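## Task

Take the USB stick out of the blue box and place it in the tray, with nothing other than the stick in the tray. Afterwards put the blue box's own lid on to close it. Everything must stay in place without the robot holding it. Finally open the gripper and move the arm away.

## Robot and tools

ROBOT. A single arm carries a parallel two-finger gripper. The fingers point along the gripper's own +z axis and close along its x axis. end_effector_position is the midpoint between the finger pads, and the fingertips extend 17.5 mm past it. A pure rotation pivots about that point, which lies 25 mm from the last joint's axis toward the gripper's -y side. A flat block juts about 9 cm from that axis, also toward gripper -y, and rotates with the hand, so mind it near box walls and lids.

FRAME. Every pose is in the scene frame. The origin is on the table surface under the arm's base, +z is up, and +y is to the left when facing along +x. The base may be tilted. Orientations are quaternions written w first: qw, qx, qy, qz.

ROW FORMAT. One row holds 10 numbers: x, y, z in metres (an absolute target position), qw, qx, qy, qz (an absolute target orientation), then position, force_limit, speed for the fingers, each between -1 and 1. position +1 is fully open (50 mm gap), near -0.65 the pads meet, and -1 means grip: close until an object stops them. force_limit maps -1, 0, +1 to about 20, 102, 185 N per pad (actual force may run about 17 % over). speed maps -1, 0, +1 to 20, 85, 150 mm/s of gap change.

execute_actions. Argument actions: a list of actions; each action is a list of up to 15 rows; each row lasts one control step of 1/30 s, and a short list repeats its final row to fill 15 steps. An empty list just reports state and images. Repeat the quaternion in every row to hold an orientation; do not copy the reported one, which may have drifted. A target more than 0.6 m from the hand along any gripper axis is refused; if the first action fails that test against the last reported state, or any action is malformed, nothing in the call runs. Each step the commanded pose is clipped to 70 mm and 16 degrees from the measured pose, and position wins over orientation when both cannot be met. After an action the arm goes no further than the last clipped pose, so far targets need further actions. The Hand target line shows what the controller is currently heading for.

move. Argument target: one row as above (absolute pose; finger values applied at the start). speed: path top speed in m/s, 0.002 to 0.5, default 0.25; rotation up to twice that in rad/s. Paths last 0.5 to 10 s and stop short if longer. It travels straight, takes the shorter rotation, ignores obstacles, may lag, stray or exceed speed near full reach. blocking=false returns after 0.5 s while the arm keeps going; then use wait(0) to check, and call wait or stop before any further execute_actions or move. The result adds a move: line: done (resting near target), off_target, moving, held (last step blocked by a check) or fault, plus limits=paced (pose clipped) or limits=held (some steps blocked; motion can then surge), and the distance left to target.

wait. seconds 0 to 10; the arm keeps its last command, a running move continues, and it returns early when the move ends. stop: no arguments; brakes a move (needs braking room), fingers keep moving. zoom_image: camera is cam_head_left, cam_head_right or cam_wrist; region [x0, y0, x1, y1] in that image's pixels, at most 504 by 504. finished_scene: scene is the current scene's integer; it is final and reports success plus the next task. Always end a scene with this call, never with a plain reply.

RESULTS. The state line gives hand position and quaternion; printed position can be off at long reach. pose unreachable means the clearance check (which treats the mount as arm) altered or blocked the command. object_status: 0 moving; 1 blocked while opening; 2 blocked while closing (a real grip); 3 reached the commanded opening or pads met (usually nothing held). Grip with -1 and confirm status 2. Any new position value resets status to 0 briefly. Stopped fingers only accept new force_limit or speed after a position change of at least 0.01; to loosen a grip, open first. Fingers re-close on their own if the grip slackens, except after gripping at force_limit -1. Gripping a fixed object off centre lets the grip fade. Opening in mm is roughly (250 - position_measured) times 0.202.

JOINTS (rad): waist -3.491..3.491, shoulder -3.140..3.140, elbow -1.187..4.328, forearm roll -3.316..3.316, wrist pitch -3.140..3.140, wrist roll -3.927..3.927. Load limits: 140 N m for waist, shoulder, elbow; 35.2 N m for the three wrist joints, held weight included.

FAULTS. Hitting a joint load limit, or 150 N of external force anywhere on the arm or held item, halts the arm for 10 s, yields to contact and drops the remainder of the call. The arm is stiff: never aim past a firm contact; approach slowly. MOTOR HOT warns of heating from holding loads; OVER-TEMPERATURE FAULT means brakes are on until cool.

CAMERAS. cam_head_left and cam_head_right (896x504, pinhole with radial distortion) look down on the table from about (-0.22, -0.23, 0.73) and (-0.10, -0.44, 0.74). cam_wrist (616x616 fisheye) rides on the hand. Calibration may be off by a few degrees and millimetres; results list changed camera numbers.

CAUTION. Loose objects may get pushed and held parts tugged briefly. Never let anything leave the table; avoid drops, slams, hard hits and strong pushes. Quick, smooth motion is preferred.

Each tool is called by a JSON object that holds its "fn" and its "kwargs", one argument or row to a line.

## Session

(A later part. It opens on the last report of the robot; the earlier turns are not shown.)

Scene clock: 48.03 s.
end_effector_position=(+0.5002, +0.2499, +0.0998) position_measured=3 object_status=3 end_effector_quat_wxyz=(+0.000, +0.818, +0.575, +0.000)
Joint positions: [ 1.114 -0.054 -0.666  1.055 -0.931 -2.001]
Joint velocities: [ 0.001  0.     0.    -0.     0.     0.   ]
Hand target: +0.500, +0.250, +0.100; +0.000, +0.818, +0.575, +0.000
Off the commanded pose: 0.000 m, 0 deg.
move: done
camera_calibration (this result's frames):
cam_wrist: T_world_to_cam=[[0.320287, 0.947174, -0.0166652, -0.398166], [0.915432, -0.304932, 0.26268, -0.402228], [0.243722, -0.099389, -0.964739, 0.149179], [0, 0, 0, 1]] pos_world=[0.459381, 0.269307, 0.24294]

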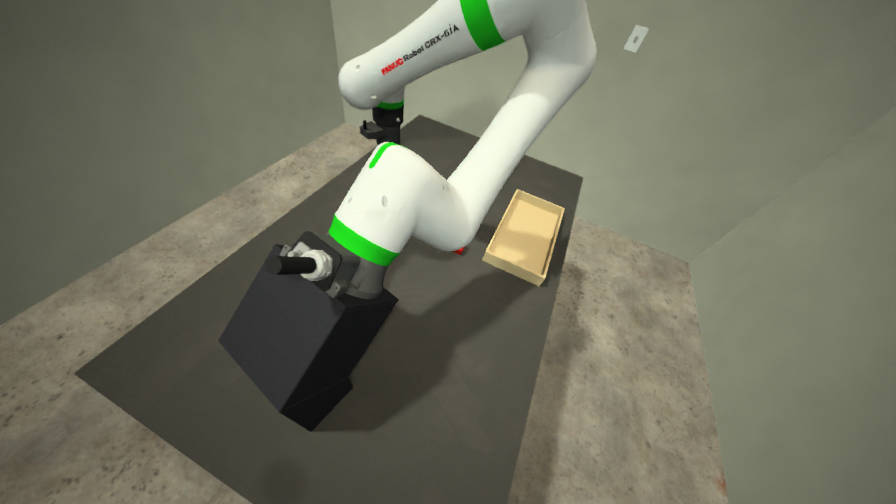

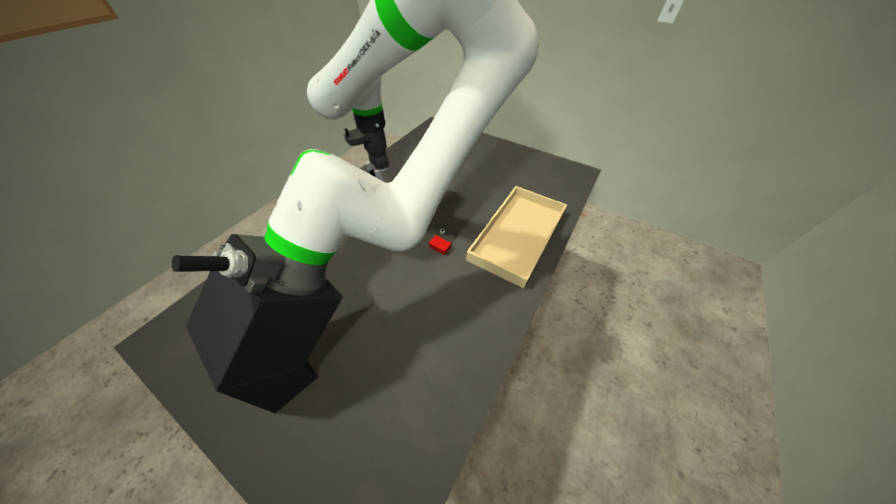

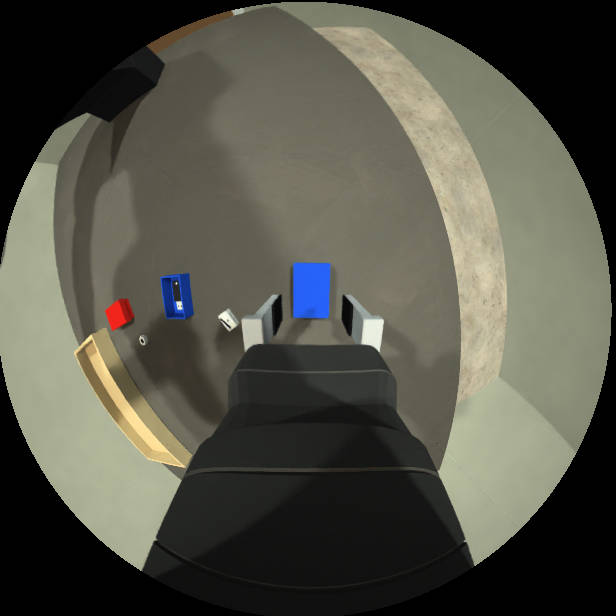

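{"fn": "move", "kwargs": {
  "target": [0.4384, 0.0709, 0.1, 0, 0.8181, 0.575, 0, 1, -0.6, 0],
  "speed": 0.25
}}

{"fn": "zoom_image", "kwargs": {
  "camera": "cam_wrist",
  "region": [250, 250, 370, 350]
}}

Scene clock: 53.03 s.
end_effector_position=(+0.4386, +0.0709, +0.0996) position_measured=3 object_status=3 end_effector_quat_wxyz=(-0.000, +0.818, +0.575, -0.000)
Joint positions: [ 0.887 -0.488 -1.025  1.041 -0.802 -1.792]
Joint velocities: [-0.    -0.001  0.    -0.001 -0.002  0.   ]
Hand target: +0.439, +0.071, +0.100; -0.000, +0.818, +0.575, -0.000
Off the commanded pose: 0.000 m, 0 deg.
move: done
camera_calibration (this result's frames):
cam_wrist: T_world_to_cam=[[0.32084, 0.946989, -0.0165636, -0.209119], [0.915516, -0.305601, 0.261609, -0.400211], [0.242679, -0.0990988, -0.965032, 0.146686], [0, 0, 0, 1]] pos_world=[0.397896, 0.0902651, 0.242791]

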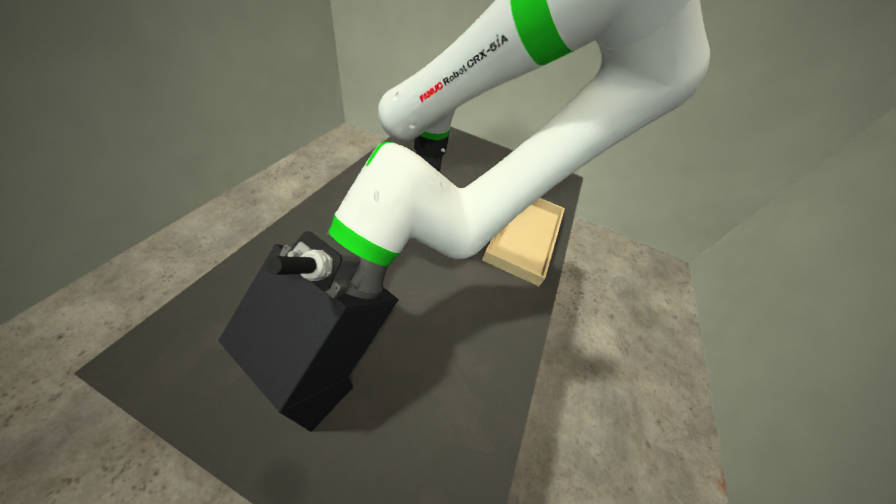

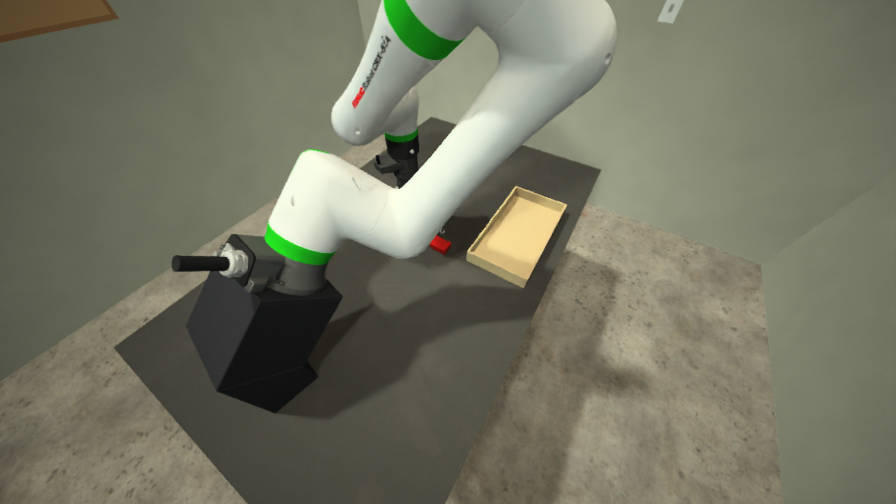

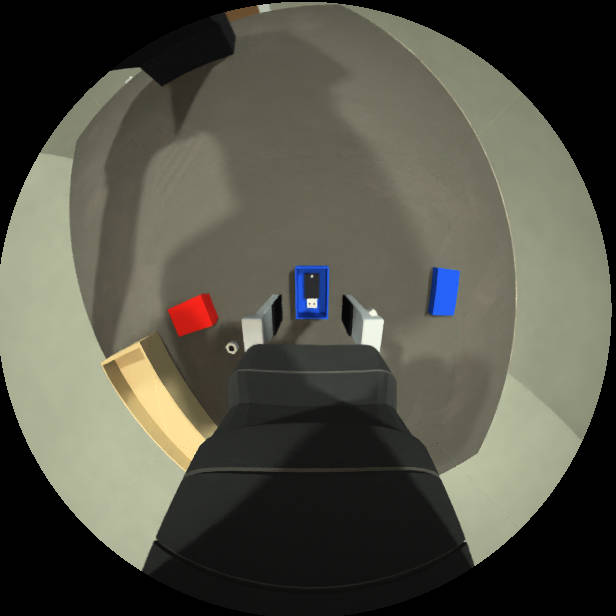

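Region (250, 250, 370, 350) of cam_wrist's 616x616 image, scaled by 4.200, with more detail than that image has.

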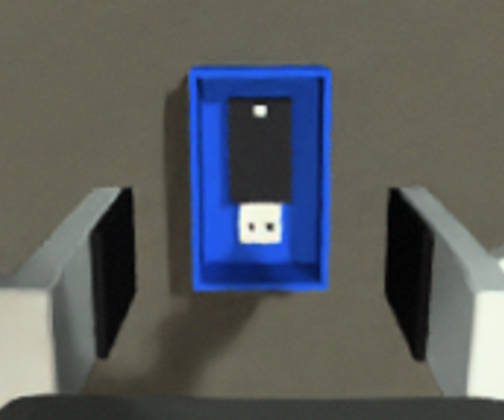

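{"fn": "move", "kwargs": {
  "target": [0.4384, 0.0709, 0.1, 0, 0.1719, 0.9851, 0, 1, -0.6, 0],
  "speed": 0.5
}}

{"fn": "move", "kwargs": {
  "target": [0.4384, 0.0709, 0.1, 0, -0.575, 0.8181, 0, 1, -0.6, 0],
  "speed": 0.5
}}

{"fn": "zoom_image", "kwargs": {
  "camera": "cam_wrist",
  "region": [250, 250, 370, 350]
}}

Scene clock: 118.17 s.
end_effector_position=(+0.4384, +0.0708, +0.1000) position_measured=3 object_status=3 end_effector_quat_wxyz=(-0.000, +0.172, +0.985, -0.000)
Joint positions: [ 0.983 -0.44  -1.04   1.079 -0.842 -0.35 ]
Joint velocities: [-0.    -0.     0.001  0.     0.001  0.   ]
Hand target: +0.438, +0.071, +0.100; +0.000, +0.172, +0.985, -0.000
Off the commanded pose: 0.000 m, 0 deg.
move: done
camera_calibration (this result's frames):
cam_wrist: T_world_to_cam=[[-0.947181, 0.32027, -0.0166024, 0.391276], [0.30502, 0.915651, 0.261815, -0.218947], [0.0990533, 0.242922, -0.964975, 0.185776], [0, 0, 0, 1]] pos_world=[0.41899, 0.0300365, 0.243089]

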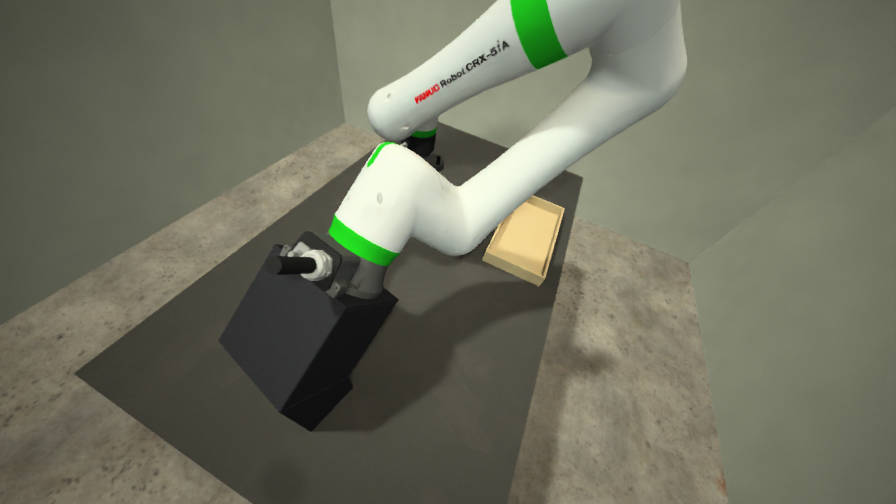

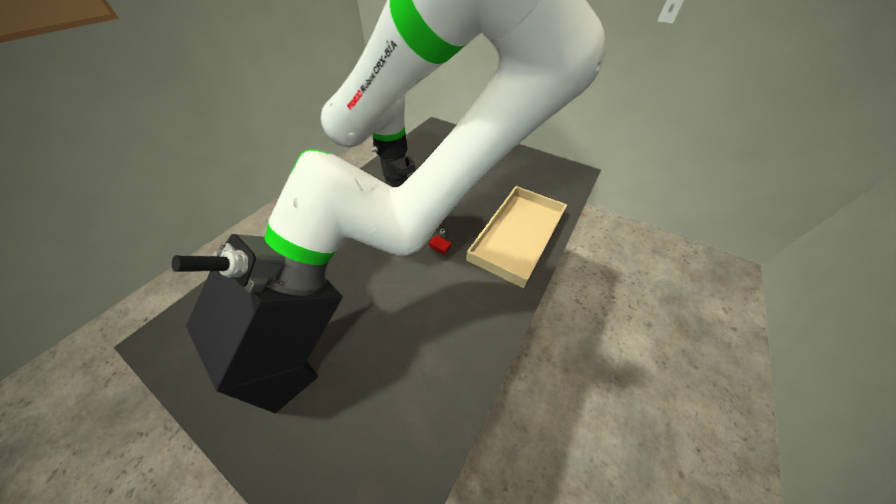

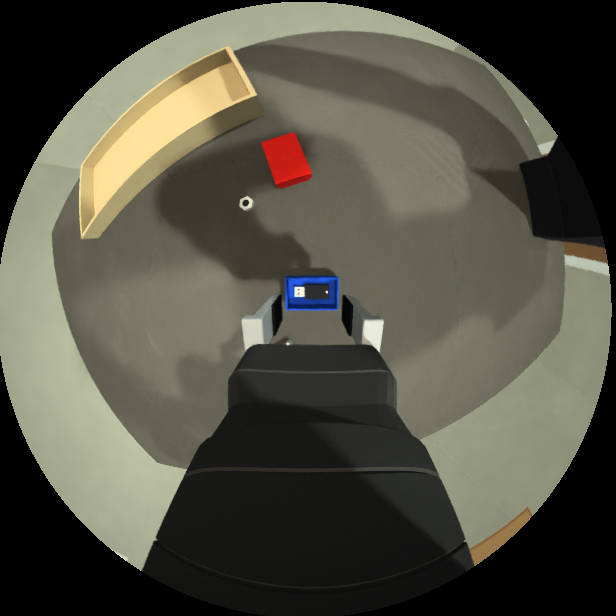

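Scene clock: 120.27 s.
end_effector_position=(+0.4383, +0.0709, +0.0999) position_measured=3 object_status=3 end_effector_quat_wxyz=(-0.000, -0.575, +0.818, +0.000)
Joint positions: [ 1.008 -0.513 -1.132  1.087 -0.851  1.186]
Joint velocities: [ 0.001  0.001  0.001 -0.001 -0.     0.001]
Hand target: +0.438, +0.071, +0.100; -0.000, -0.575, +0.818, -0.000
Off the commanded pose: 0.000 m, 0 deg.
move: done
camera_calibration (this result's frames):
cam_wrist: T_world_to_cam=[[-0.320421, -0.947129, -0.016615, 0.206368], [-0.915527, 0.305132, 0.262117, 0.35919], [-0.243189, 0.0991994, -0.964893, 0.345913], [0, 0, 0, 1]] pos_world=[0.479095, 0.0515429, 0.243048]

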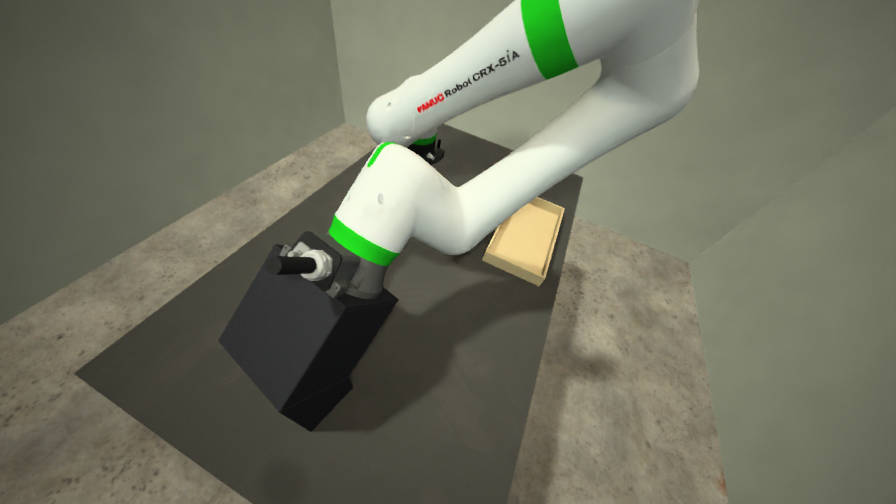

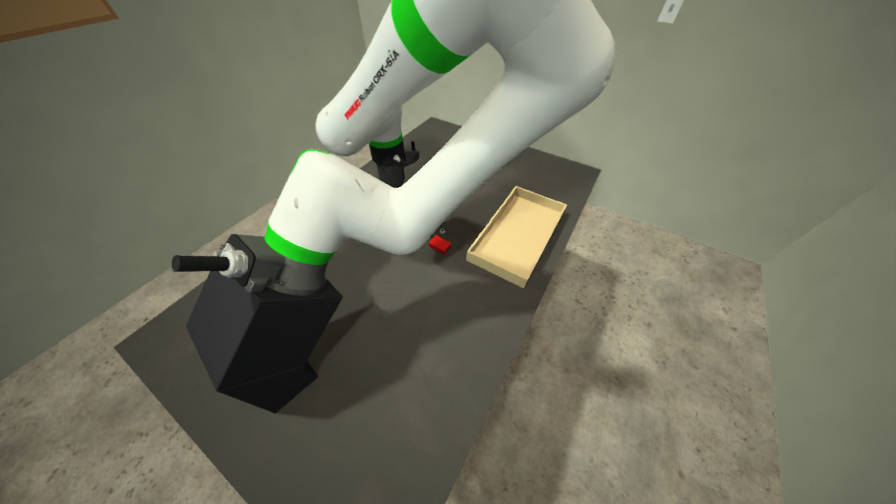

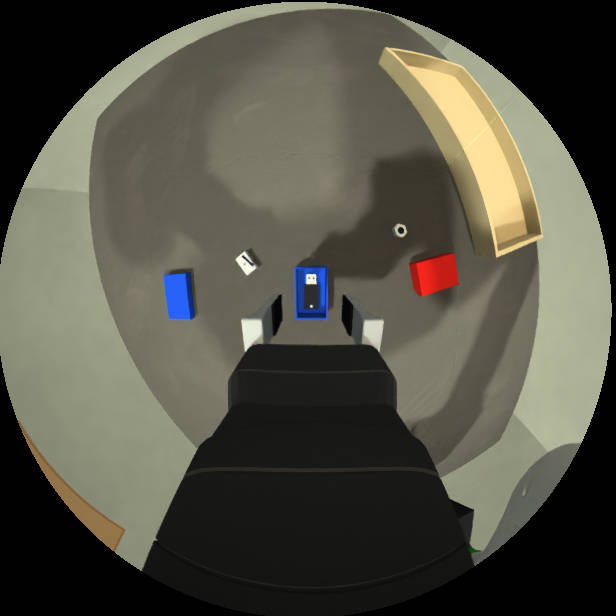

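Region (250, 250, 370, 350) of cam_wrist's 616x616 image, scaled by 4.200, with more detail than that image has.

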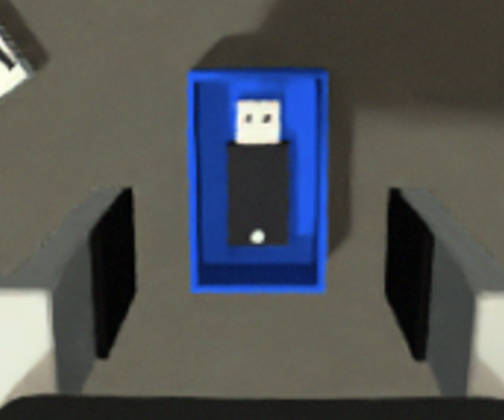

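{"fn": "move", "kwargs": {
  "target": [0.4384, 0.0709, 0.09, -0.1729, -0.5484, 0.7802, 0.246, 1, -0.6, 0],
  "speed": 0.3
}}

{"fn": "move", "kwargs": {
  "target": [0.4384, 0.0709, 0.045, -0.1729, -0.5484, 0.7802, 0.246, 1, -0.6, 0],
  "speed": 0.08
}}

{"fn": "zoom_image", "kwargs": {
  "camera": "cam_wrist",
  "region": [230, 200, 390, 350]
}}

Scene clock: 126.37 s.
end_effector_position=(+0.4386, +0.0708, +0.0901) position_measured=3 object_status=3 end_effector_quat_wxyz=(-0.173, -0.548, +0.781, +0.246)
Joint positions: [ 0.696 -0.238 -0.49   0.126 -1.104  2.203]
Joint velocities: [-0.001  0.     0.     0.     0.     0.   ]
Hand target: +0.439, +0.071, +0.090; -0.173, -0.548, +0.781, +0.246
Off the commanded pose: 0.000 m, 0 deg.
move: done
camera_calibration (this result's frames):
cam_wrist: T_world_to_cam=[[-0.333728, -0.942352, -0.0244679, 0.212421], [-0.610171, 0.196158, 0.767602, 0.190282], [-0.718552, 0.2711, -0.640459, 0.503627], [0, 0, 0, 1]] pos_world=[0.548878, 0.0263163, 0.181689]

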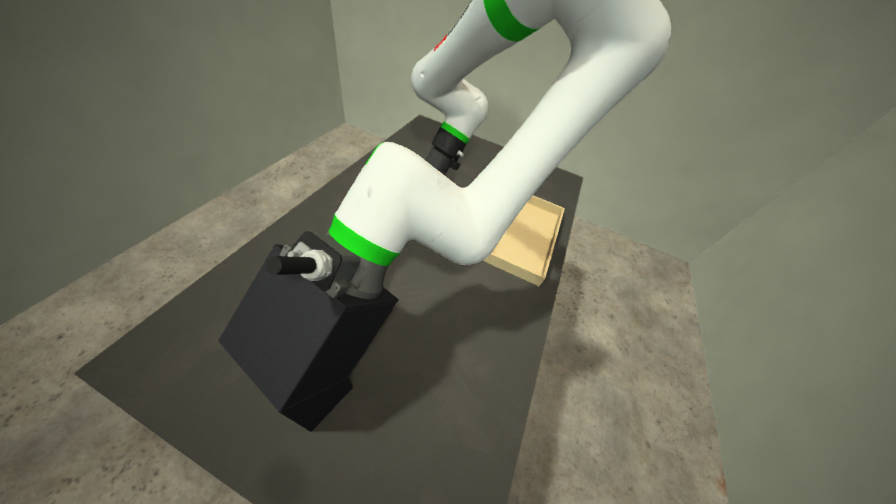

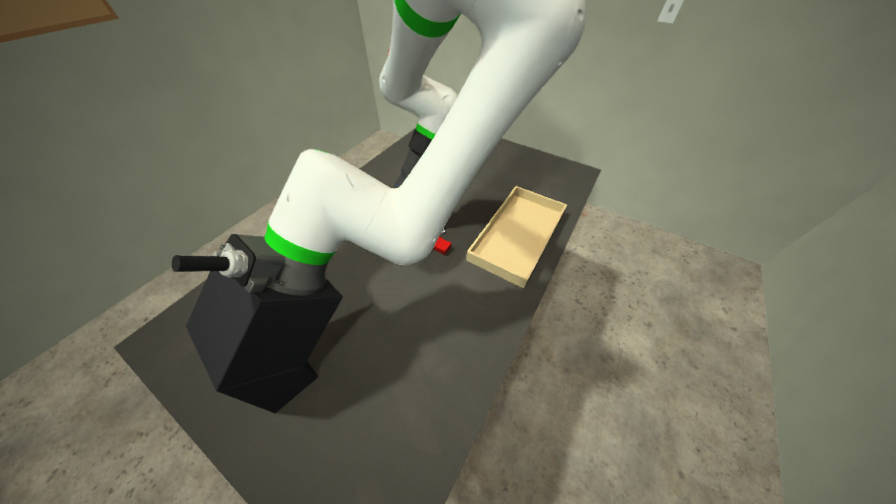

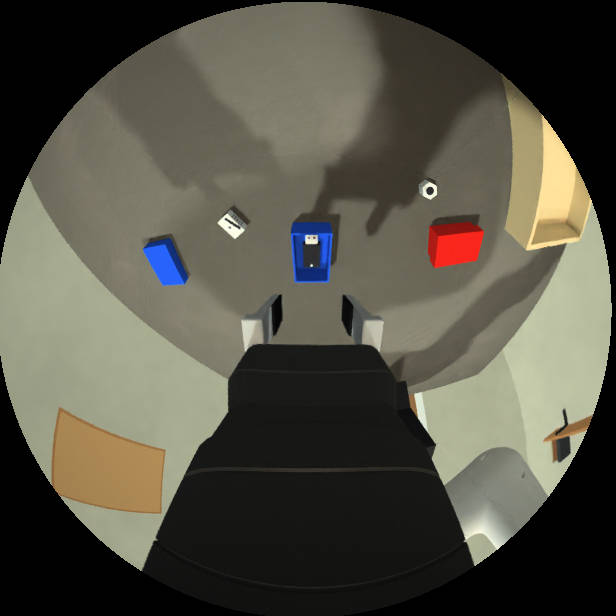

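Scene clock: 127.23 s.
end_effector_position=(+0.4383, +0.0709, +0.0451) position_measured=3 object_status=3 end_effector_quat_wxyz=(-0.173, -0.548, +0.780, +0.246)
Joint positions: [ 0.628 -0.131 -0.471  0.115 -1.008  2.266]
Joint velocities: [-0.001 -0.     0.     0.     0.001  0.001]
Hand target: +0.438, +0.071, +0.045; -0.173, -0.548, +0.780, +0.246
Off the commanded pose: 0.000 m, 0 deg.
move: done
camera_calibration (this result's frames):
cam_wrist: T_world_to_cam=[[-0.332759, -0.942688, -0.0246952, 0.210929], [-0.609908, 0.195171, 0.768063, 0.2246], [-0.719224, 0.270642, -0.639898, 0.474871], [0, 0, 0, 1]] pos_world=[0.548713, 0.0264853, 0.136571]

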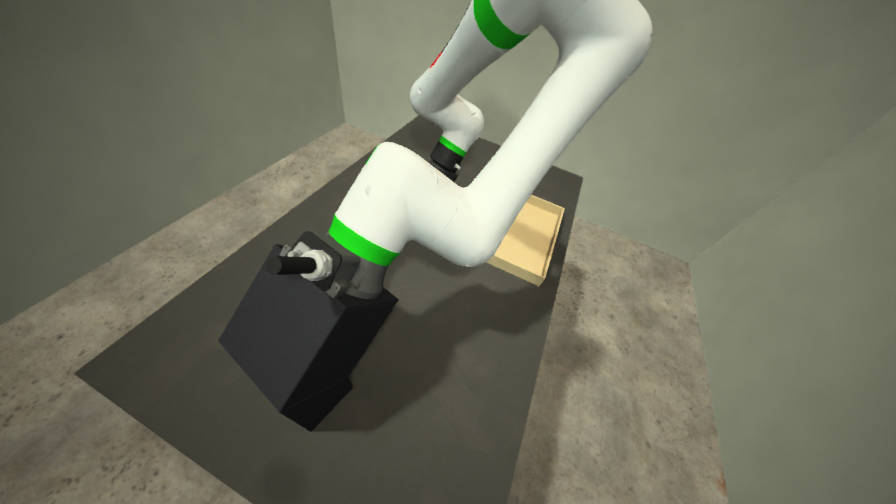

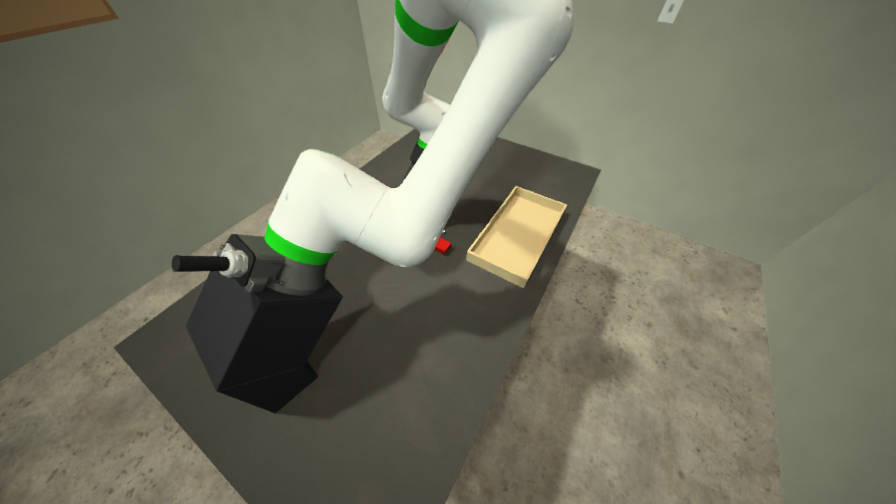

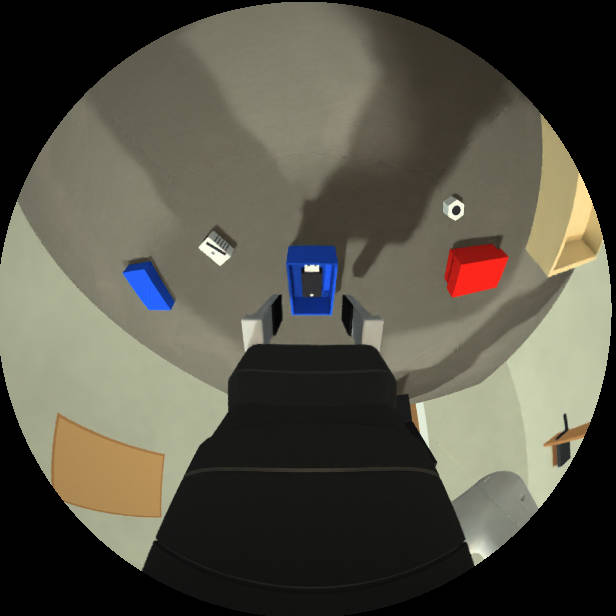

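Region (230, 200, 390, 350) of cam_wrist's 616x616 image, scaled by 3.150, with more detail than that image has; it fills the top 472 rows of this view, and the rest is white.

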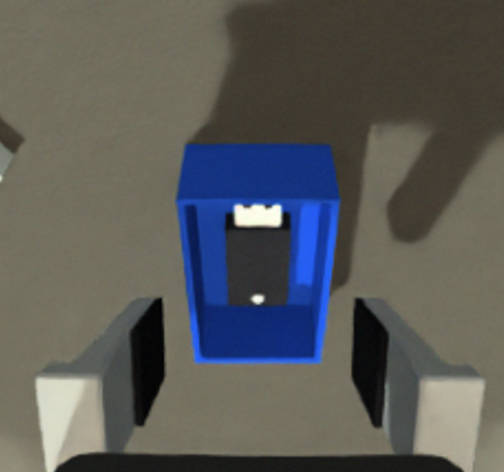

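{"fn": "move", "kwargs": {
  "target": [0.4384, 0.0709, 0.025, -0.1729, -0.5484, 0.7802, 0.246, 1, -0.6, 0],
  "speed": 0.03
}}

{"fn": "execute_actions", "kwargs": {
  "actions": [
    [[0.4384, 0.0709, 0.025, -0.1729, -0.5484, 0.7802, 0.246, -1, -0.5, -0.3]],
    [[0.4384, 0.0709, 0.025, -0.1729, -0.5484, 0.7802, 0.246, -1, -0.5, -0.3]]
  ]
}}

{"fn": "zoom_image", "kwargs": {
  "camera": "cam_wrist",
  "region": [230, 200, 390, 350]
}}

Scene clock: 132.33 s.
end_effector_position=(+0.4384, +0.0709, +0.0250) position_measured=3 object_status=3 end_effector_quat_wxyz=(-0.173, -0.548, +0.780, +0.246)
Joint positions: [ 0.602 -0.082 -0.459  0.111 -0.969  2.29 ]
Joint velocities: [-0.001  0.001  0.    -0.     0.    -0.001]
Hand target: +0.438, +0.071, +0.025; -0.173, -0.548, +0.780, +0.246
Off the commanded pose: 0.000 m, 0 deg.
move: done
camera_calibration (this result's frames):
cam_wrist: T_world_to_cam=[[-0.332698, -0.942711, -0.0246616, 0.210401], [-0.609942, 0.195166, 0.768037, 0.240046], [-0.719224, 0.270567, -0.63993, 0.462075], [0, 0, 0, 1]] pos_world=[0.54875, 0.0264762, 0.11652]

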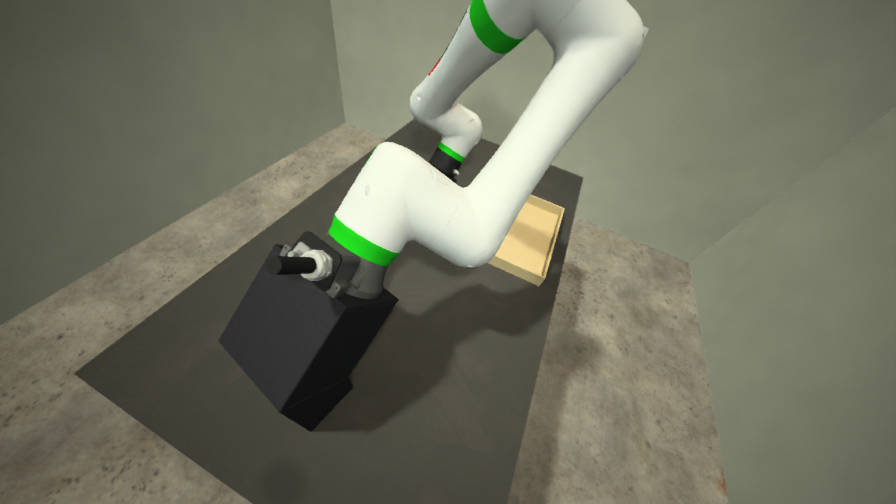

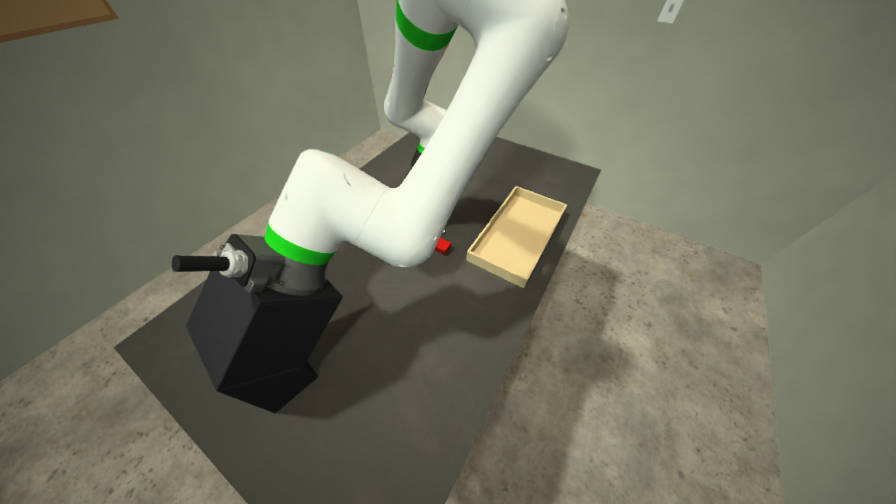

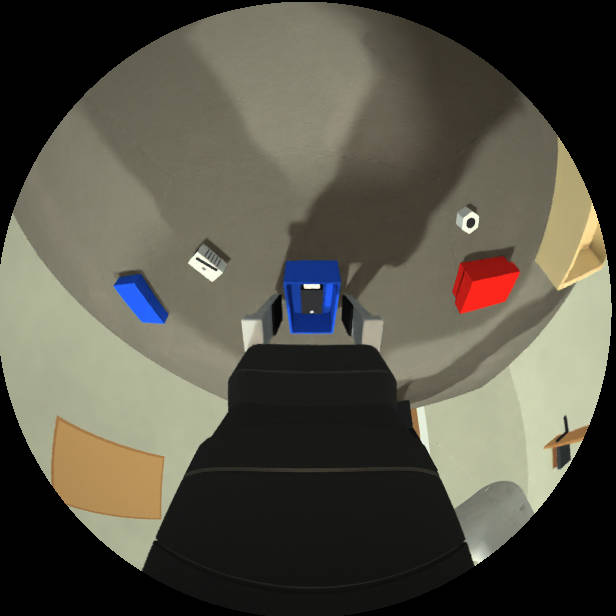

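Scene clock: 133.33 s.
end_effector_position=(+0.4384, +0.0709, +0.0250) position_measured=71 object_status=2 end_effector_quat_wxyz=(-0.173, -0.548, +0.780, +0.246)
Joint positions: [ 0.602 -0.082 -0.458  0.111 -0.969  2.29 ]
Joint velocities: [-0.002  0.001 -0.    -0.     0.001 -0.   ]
Hand target: +0.438, +0.071, +0.025; -0.173, -0.548, +0.780, +0.246
Off the commanded pose: 0.000 m, 0 deg.
camera_calibration (this result's frames):
cam_wrist: T_world_to_cam=[[-0.332679, -0.942718, -0.0246371, 0.210378], [-0.609934, 0.19517, 0.768042, 0.240089], [-0.719239, 0.270539, -0.639925, 0.462065], [0, 0, 0, 1]] pos_world=[0.548762, 0.0264622, 0.116471]

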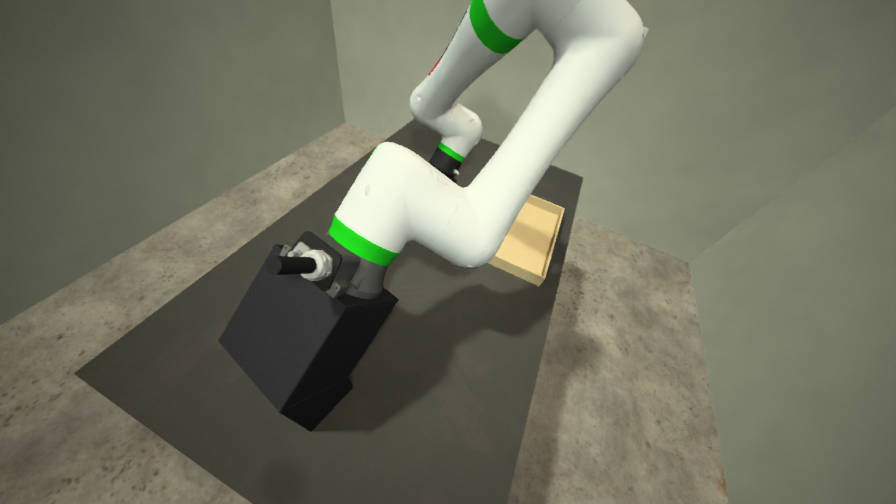

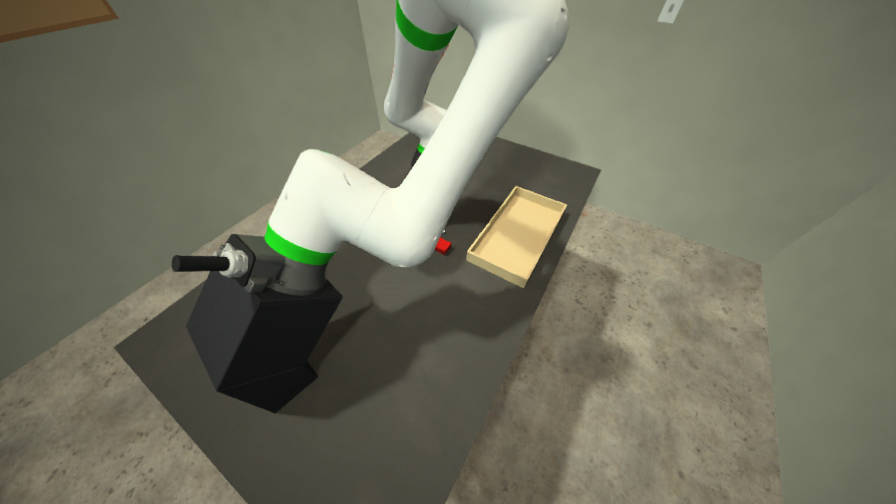

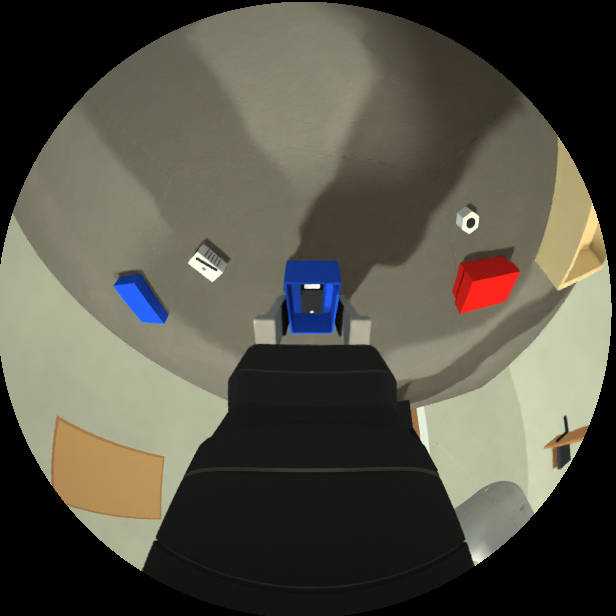

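Region (230, 200, 390, 350) of cam_wrist's 616x616 image, scaled by 3.150, with more detail than that image has; it fills the top 472 rows of this view, and the rest is white.

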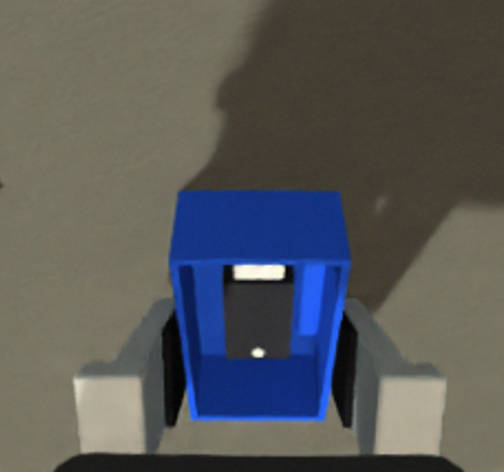

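{"fn": "move", "kwargs": {
  "target": [0.4384, 0.0709, 0.15, -0.1729, -0.5484, 0.7802, 0.246, -1, -0.5, -0.3],
  "speed": 0.12
}}

{"fn": "move", "kwargs": {
  "target": [0.6, -0.29, 0.15, -0.1729, -0.5484, 0.7802, 0.246, -1, -0.5, -0.3],
  "speed": 0.25
}}

Scene clock: 141.73 s.
end_effector_position=(+0.4385, +0.0708, +0.1497) position_measured=71 object_status=2 end_effector_quat_wxyz=(-0.173, -0.549, +0.780, +0.246)
Joint positions: [ 0.805 -0.371 -0.495  0.143 -1.244  2.107]
Joint velocities: [ 0.001 -0.001 -0.     0.    -0.001  0.   ]
Hand target: +0.439, +0.071, +0.150; -0.173, -0.549, +0.780, +0.246
Off the commanded pose: 0.000 m, 0 deg.
move: done
camera_calibration (this result's frames):
cam_wrist: T_world_to_cam=[[-0.332306, -0.942856, -0.0244114, 0.213179], [-0.610086, 0.195141, 0.767929, 0.144489], [-0.719282, 0.270081, -0.64007, 0.542078], [0, 0, 0, 1]] pos_world=[0.548899, 0.0263967, 0.241214]

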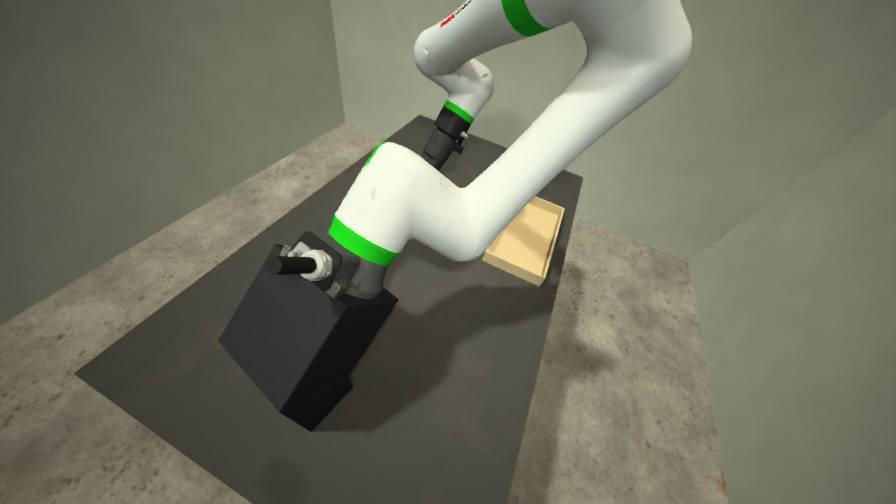

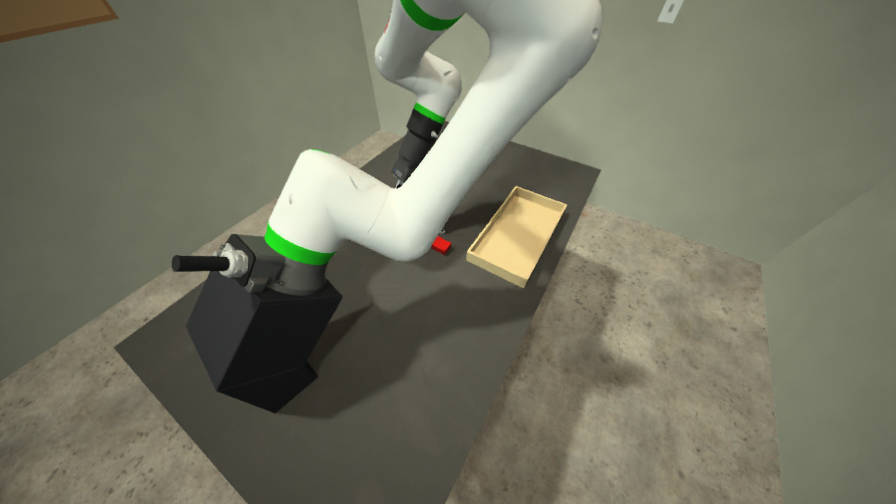

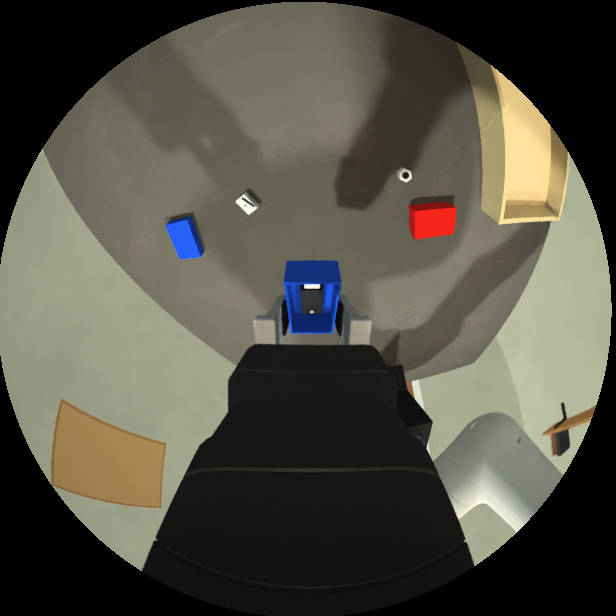

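Scene clock: 143.77 s.
end_effector_position=(+0.6008, -0.2895, +0.1491) position_measured=71 object_status=2 end_effector_quat_wxyz=(-0.173, -0.548, +0.780, +0.247)
Joint positions: [-0.207  0.083  0.38  -0.102 -1.644  3.133]
Joint velocities: [ 0.     0.     0.001  0.     0.001 -0.001]
Hand target: +0.601, -0.289, +0.149; -0.173, -0.548, +0.781, +0.247
Off the commanded pose: 0.001 m, 0 deg.
move: done
camera_calibration (this result's frames):
cam_wrist: T_world_to_cam=[[-0.333994, -0.942233, -0.0253964, -0.0712207], [-0.609429, 0.195314, 0.768406, 0.313872], [-0.719058, 0.272121, -0.639458, 0.756089], [0, 0, 0, 1]] pos_world=[0.711167, -0.334157, 0.240497]

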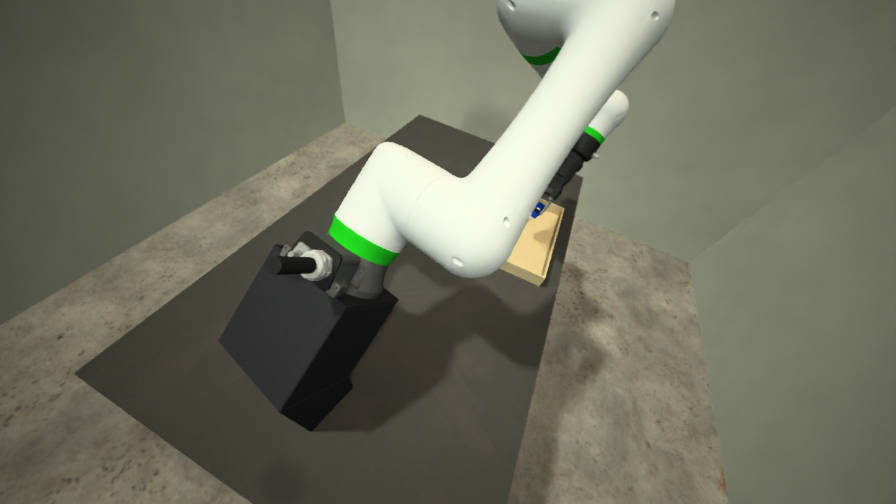

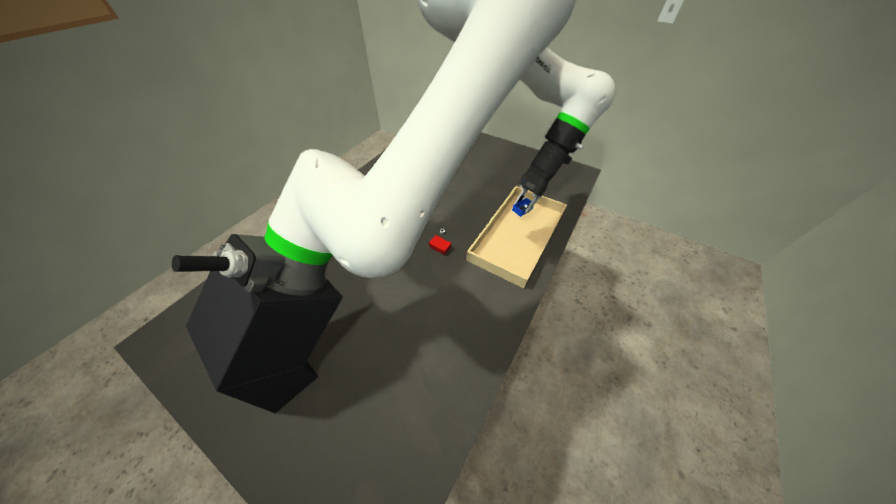

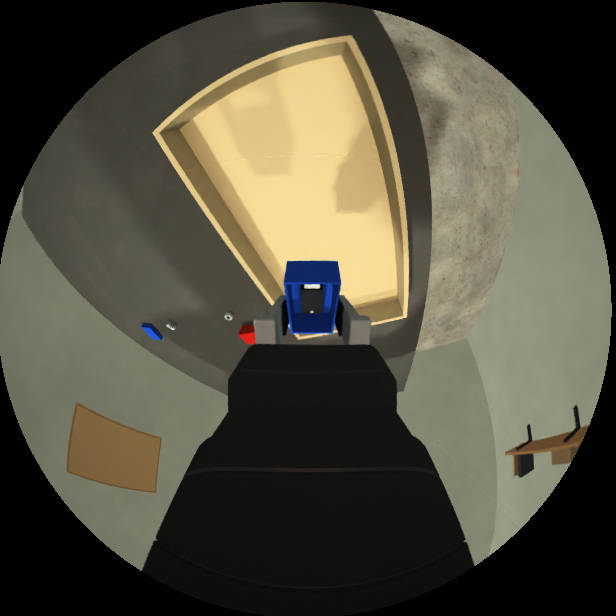

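{"fn": "execute_actions", "kwargs": {
  "actions": []
}}

Scene clock: 156.20 s.
end_effector_position=(+0.6008, -0.2895, +0.1491) position_measured=71 object_status=2 end_effector_quat_wxyz=(-0.173, -0.548, +0.781, +0.247)
Joint positions: [-0.207  0.083  0.38  -0.102 -1.644  3.133]
Joint velocities: [ 0.001 -0.     0.    -0.     0.001  0.001]
Hand target: +0.601, -0.289, +0.149; -0.173, -0.548, +0.781, +0.247
Off the commanded pose: 0.001 m, 0 deg.
camera_calibration (this result's frames):
cam_wrist: T_world_to_cam=[[-0.334013, -0.942227, -0.0253735, -0.0712323], [-0.609398, 0.195334, 0.768426, 0.313882], [-0.719076, 0.272127, -0.639435, 0.756086], [0, 0, 0, 1]] pos_world=[0.711169, -0.33418, 0.240465]

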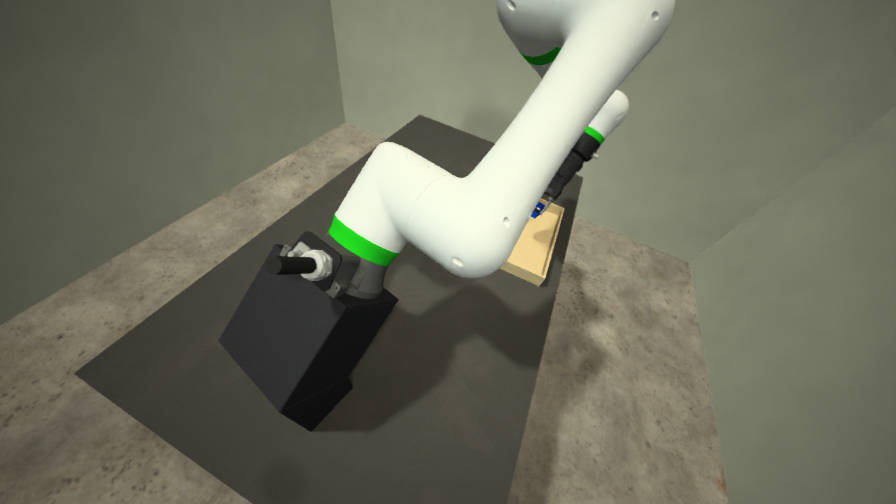

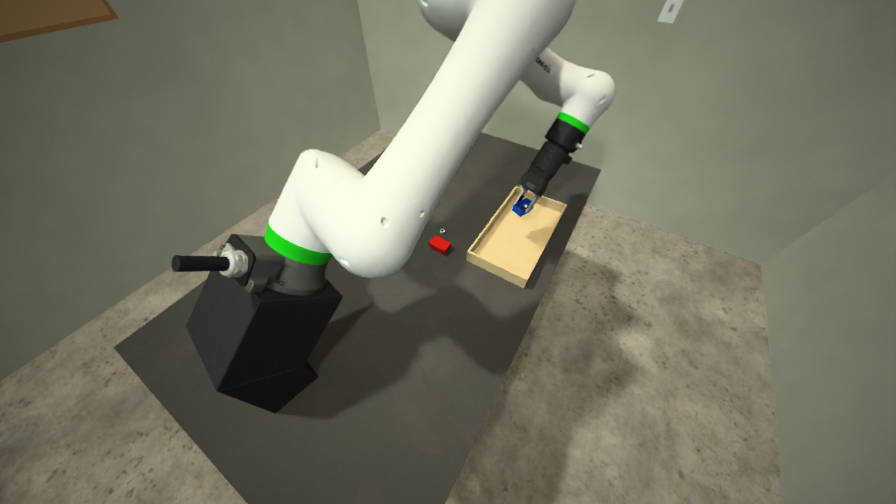

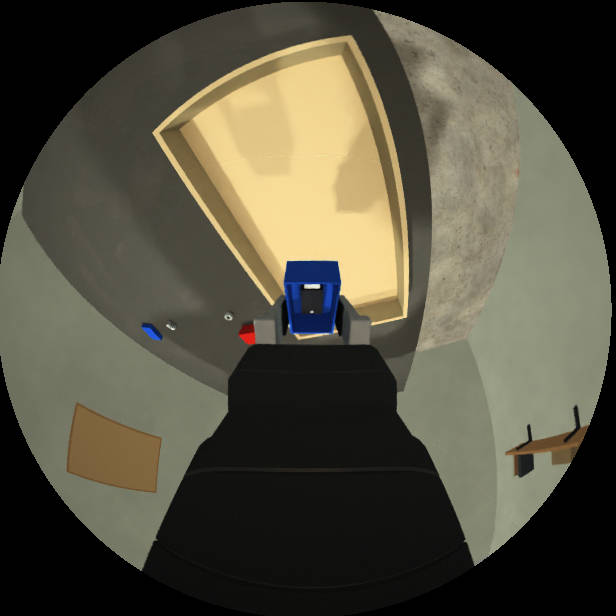

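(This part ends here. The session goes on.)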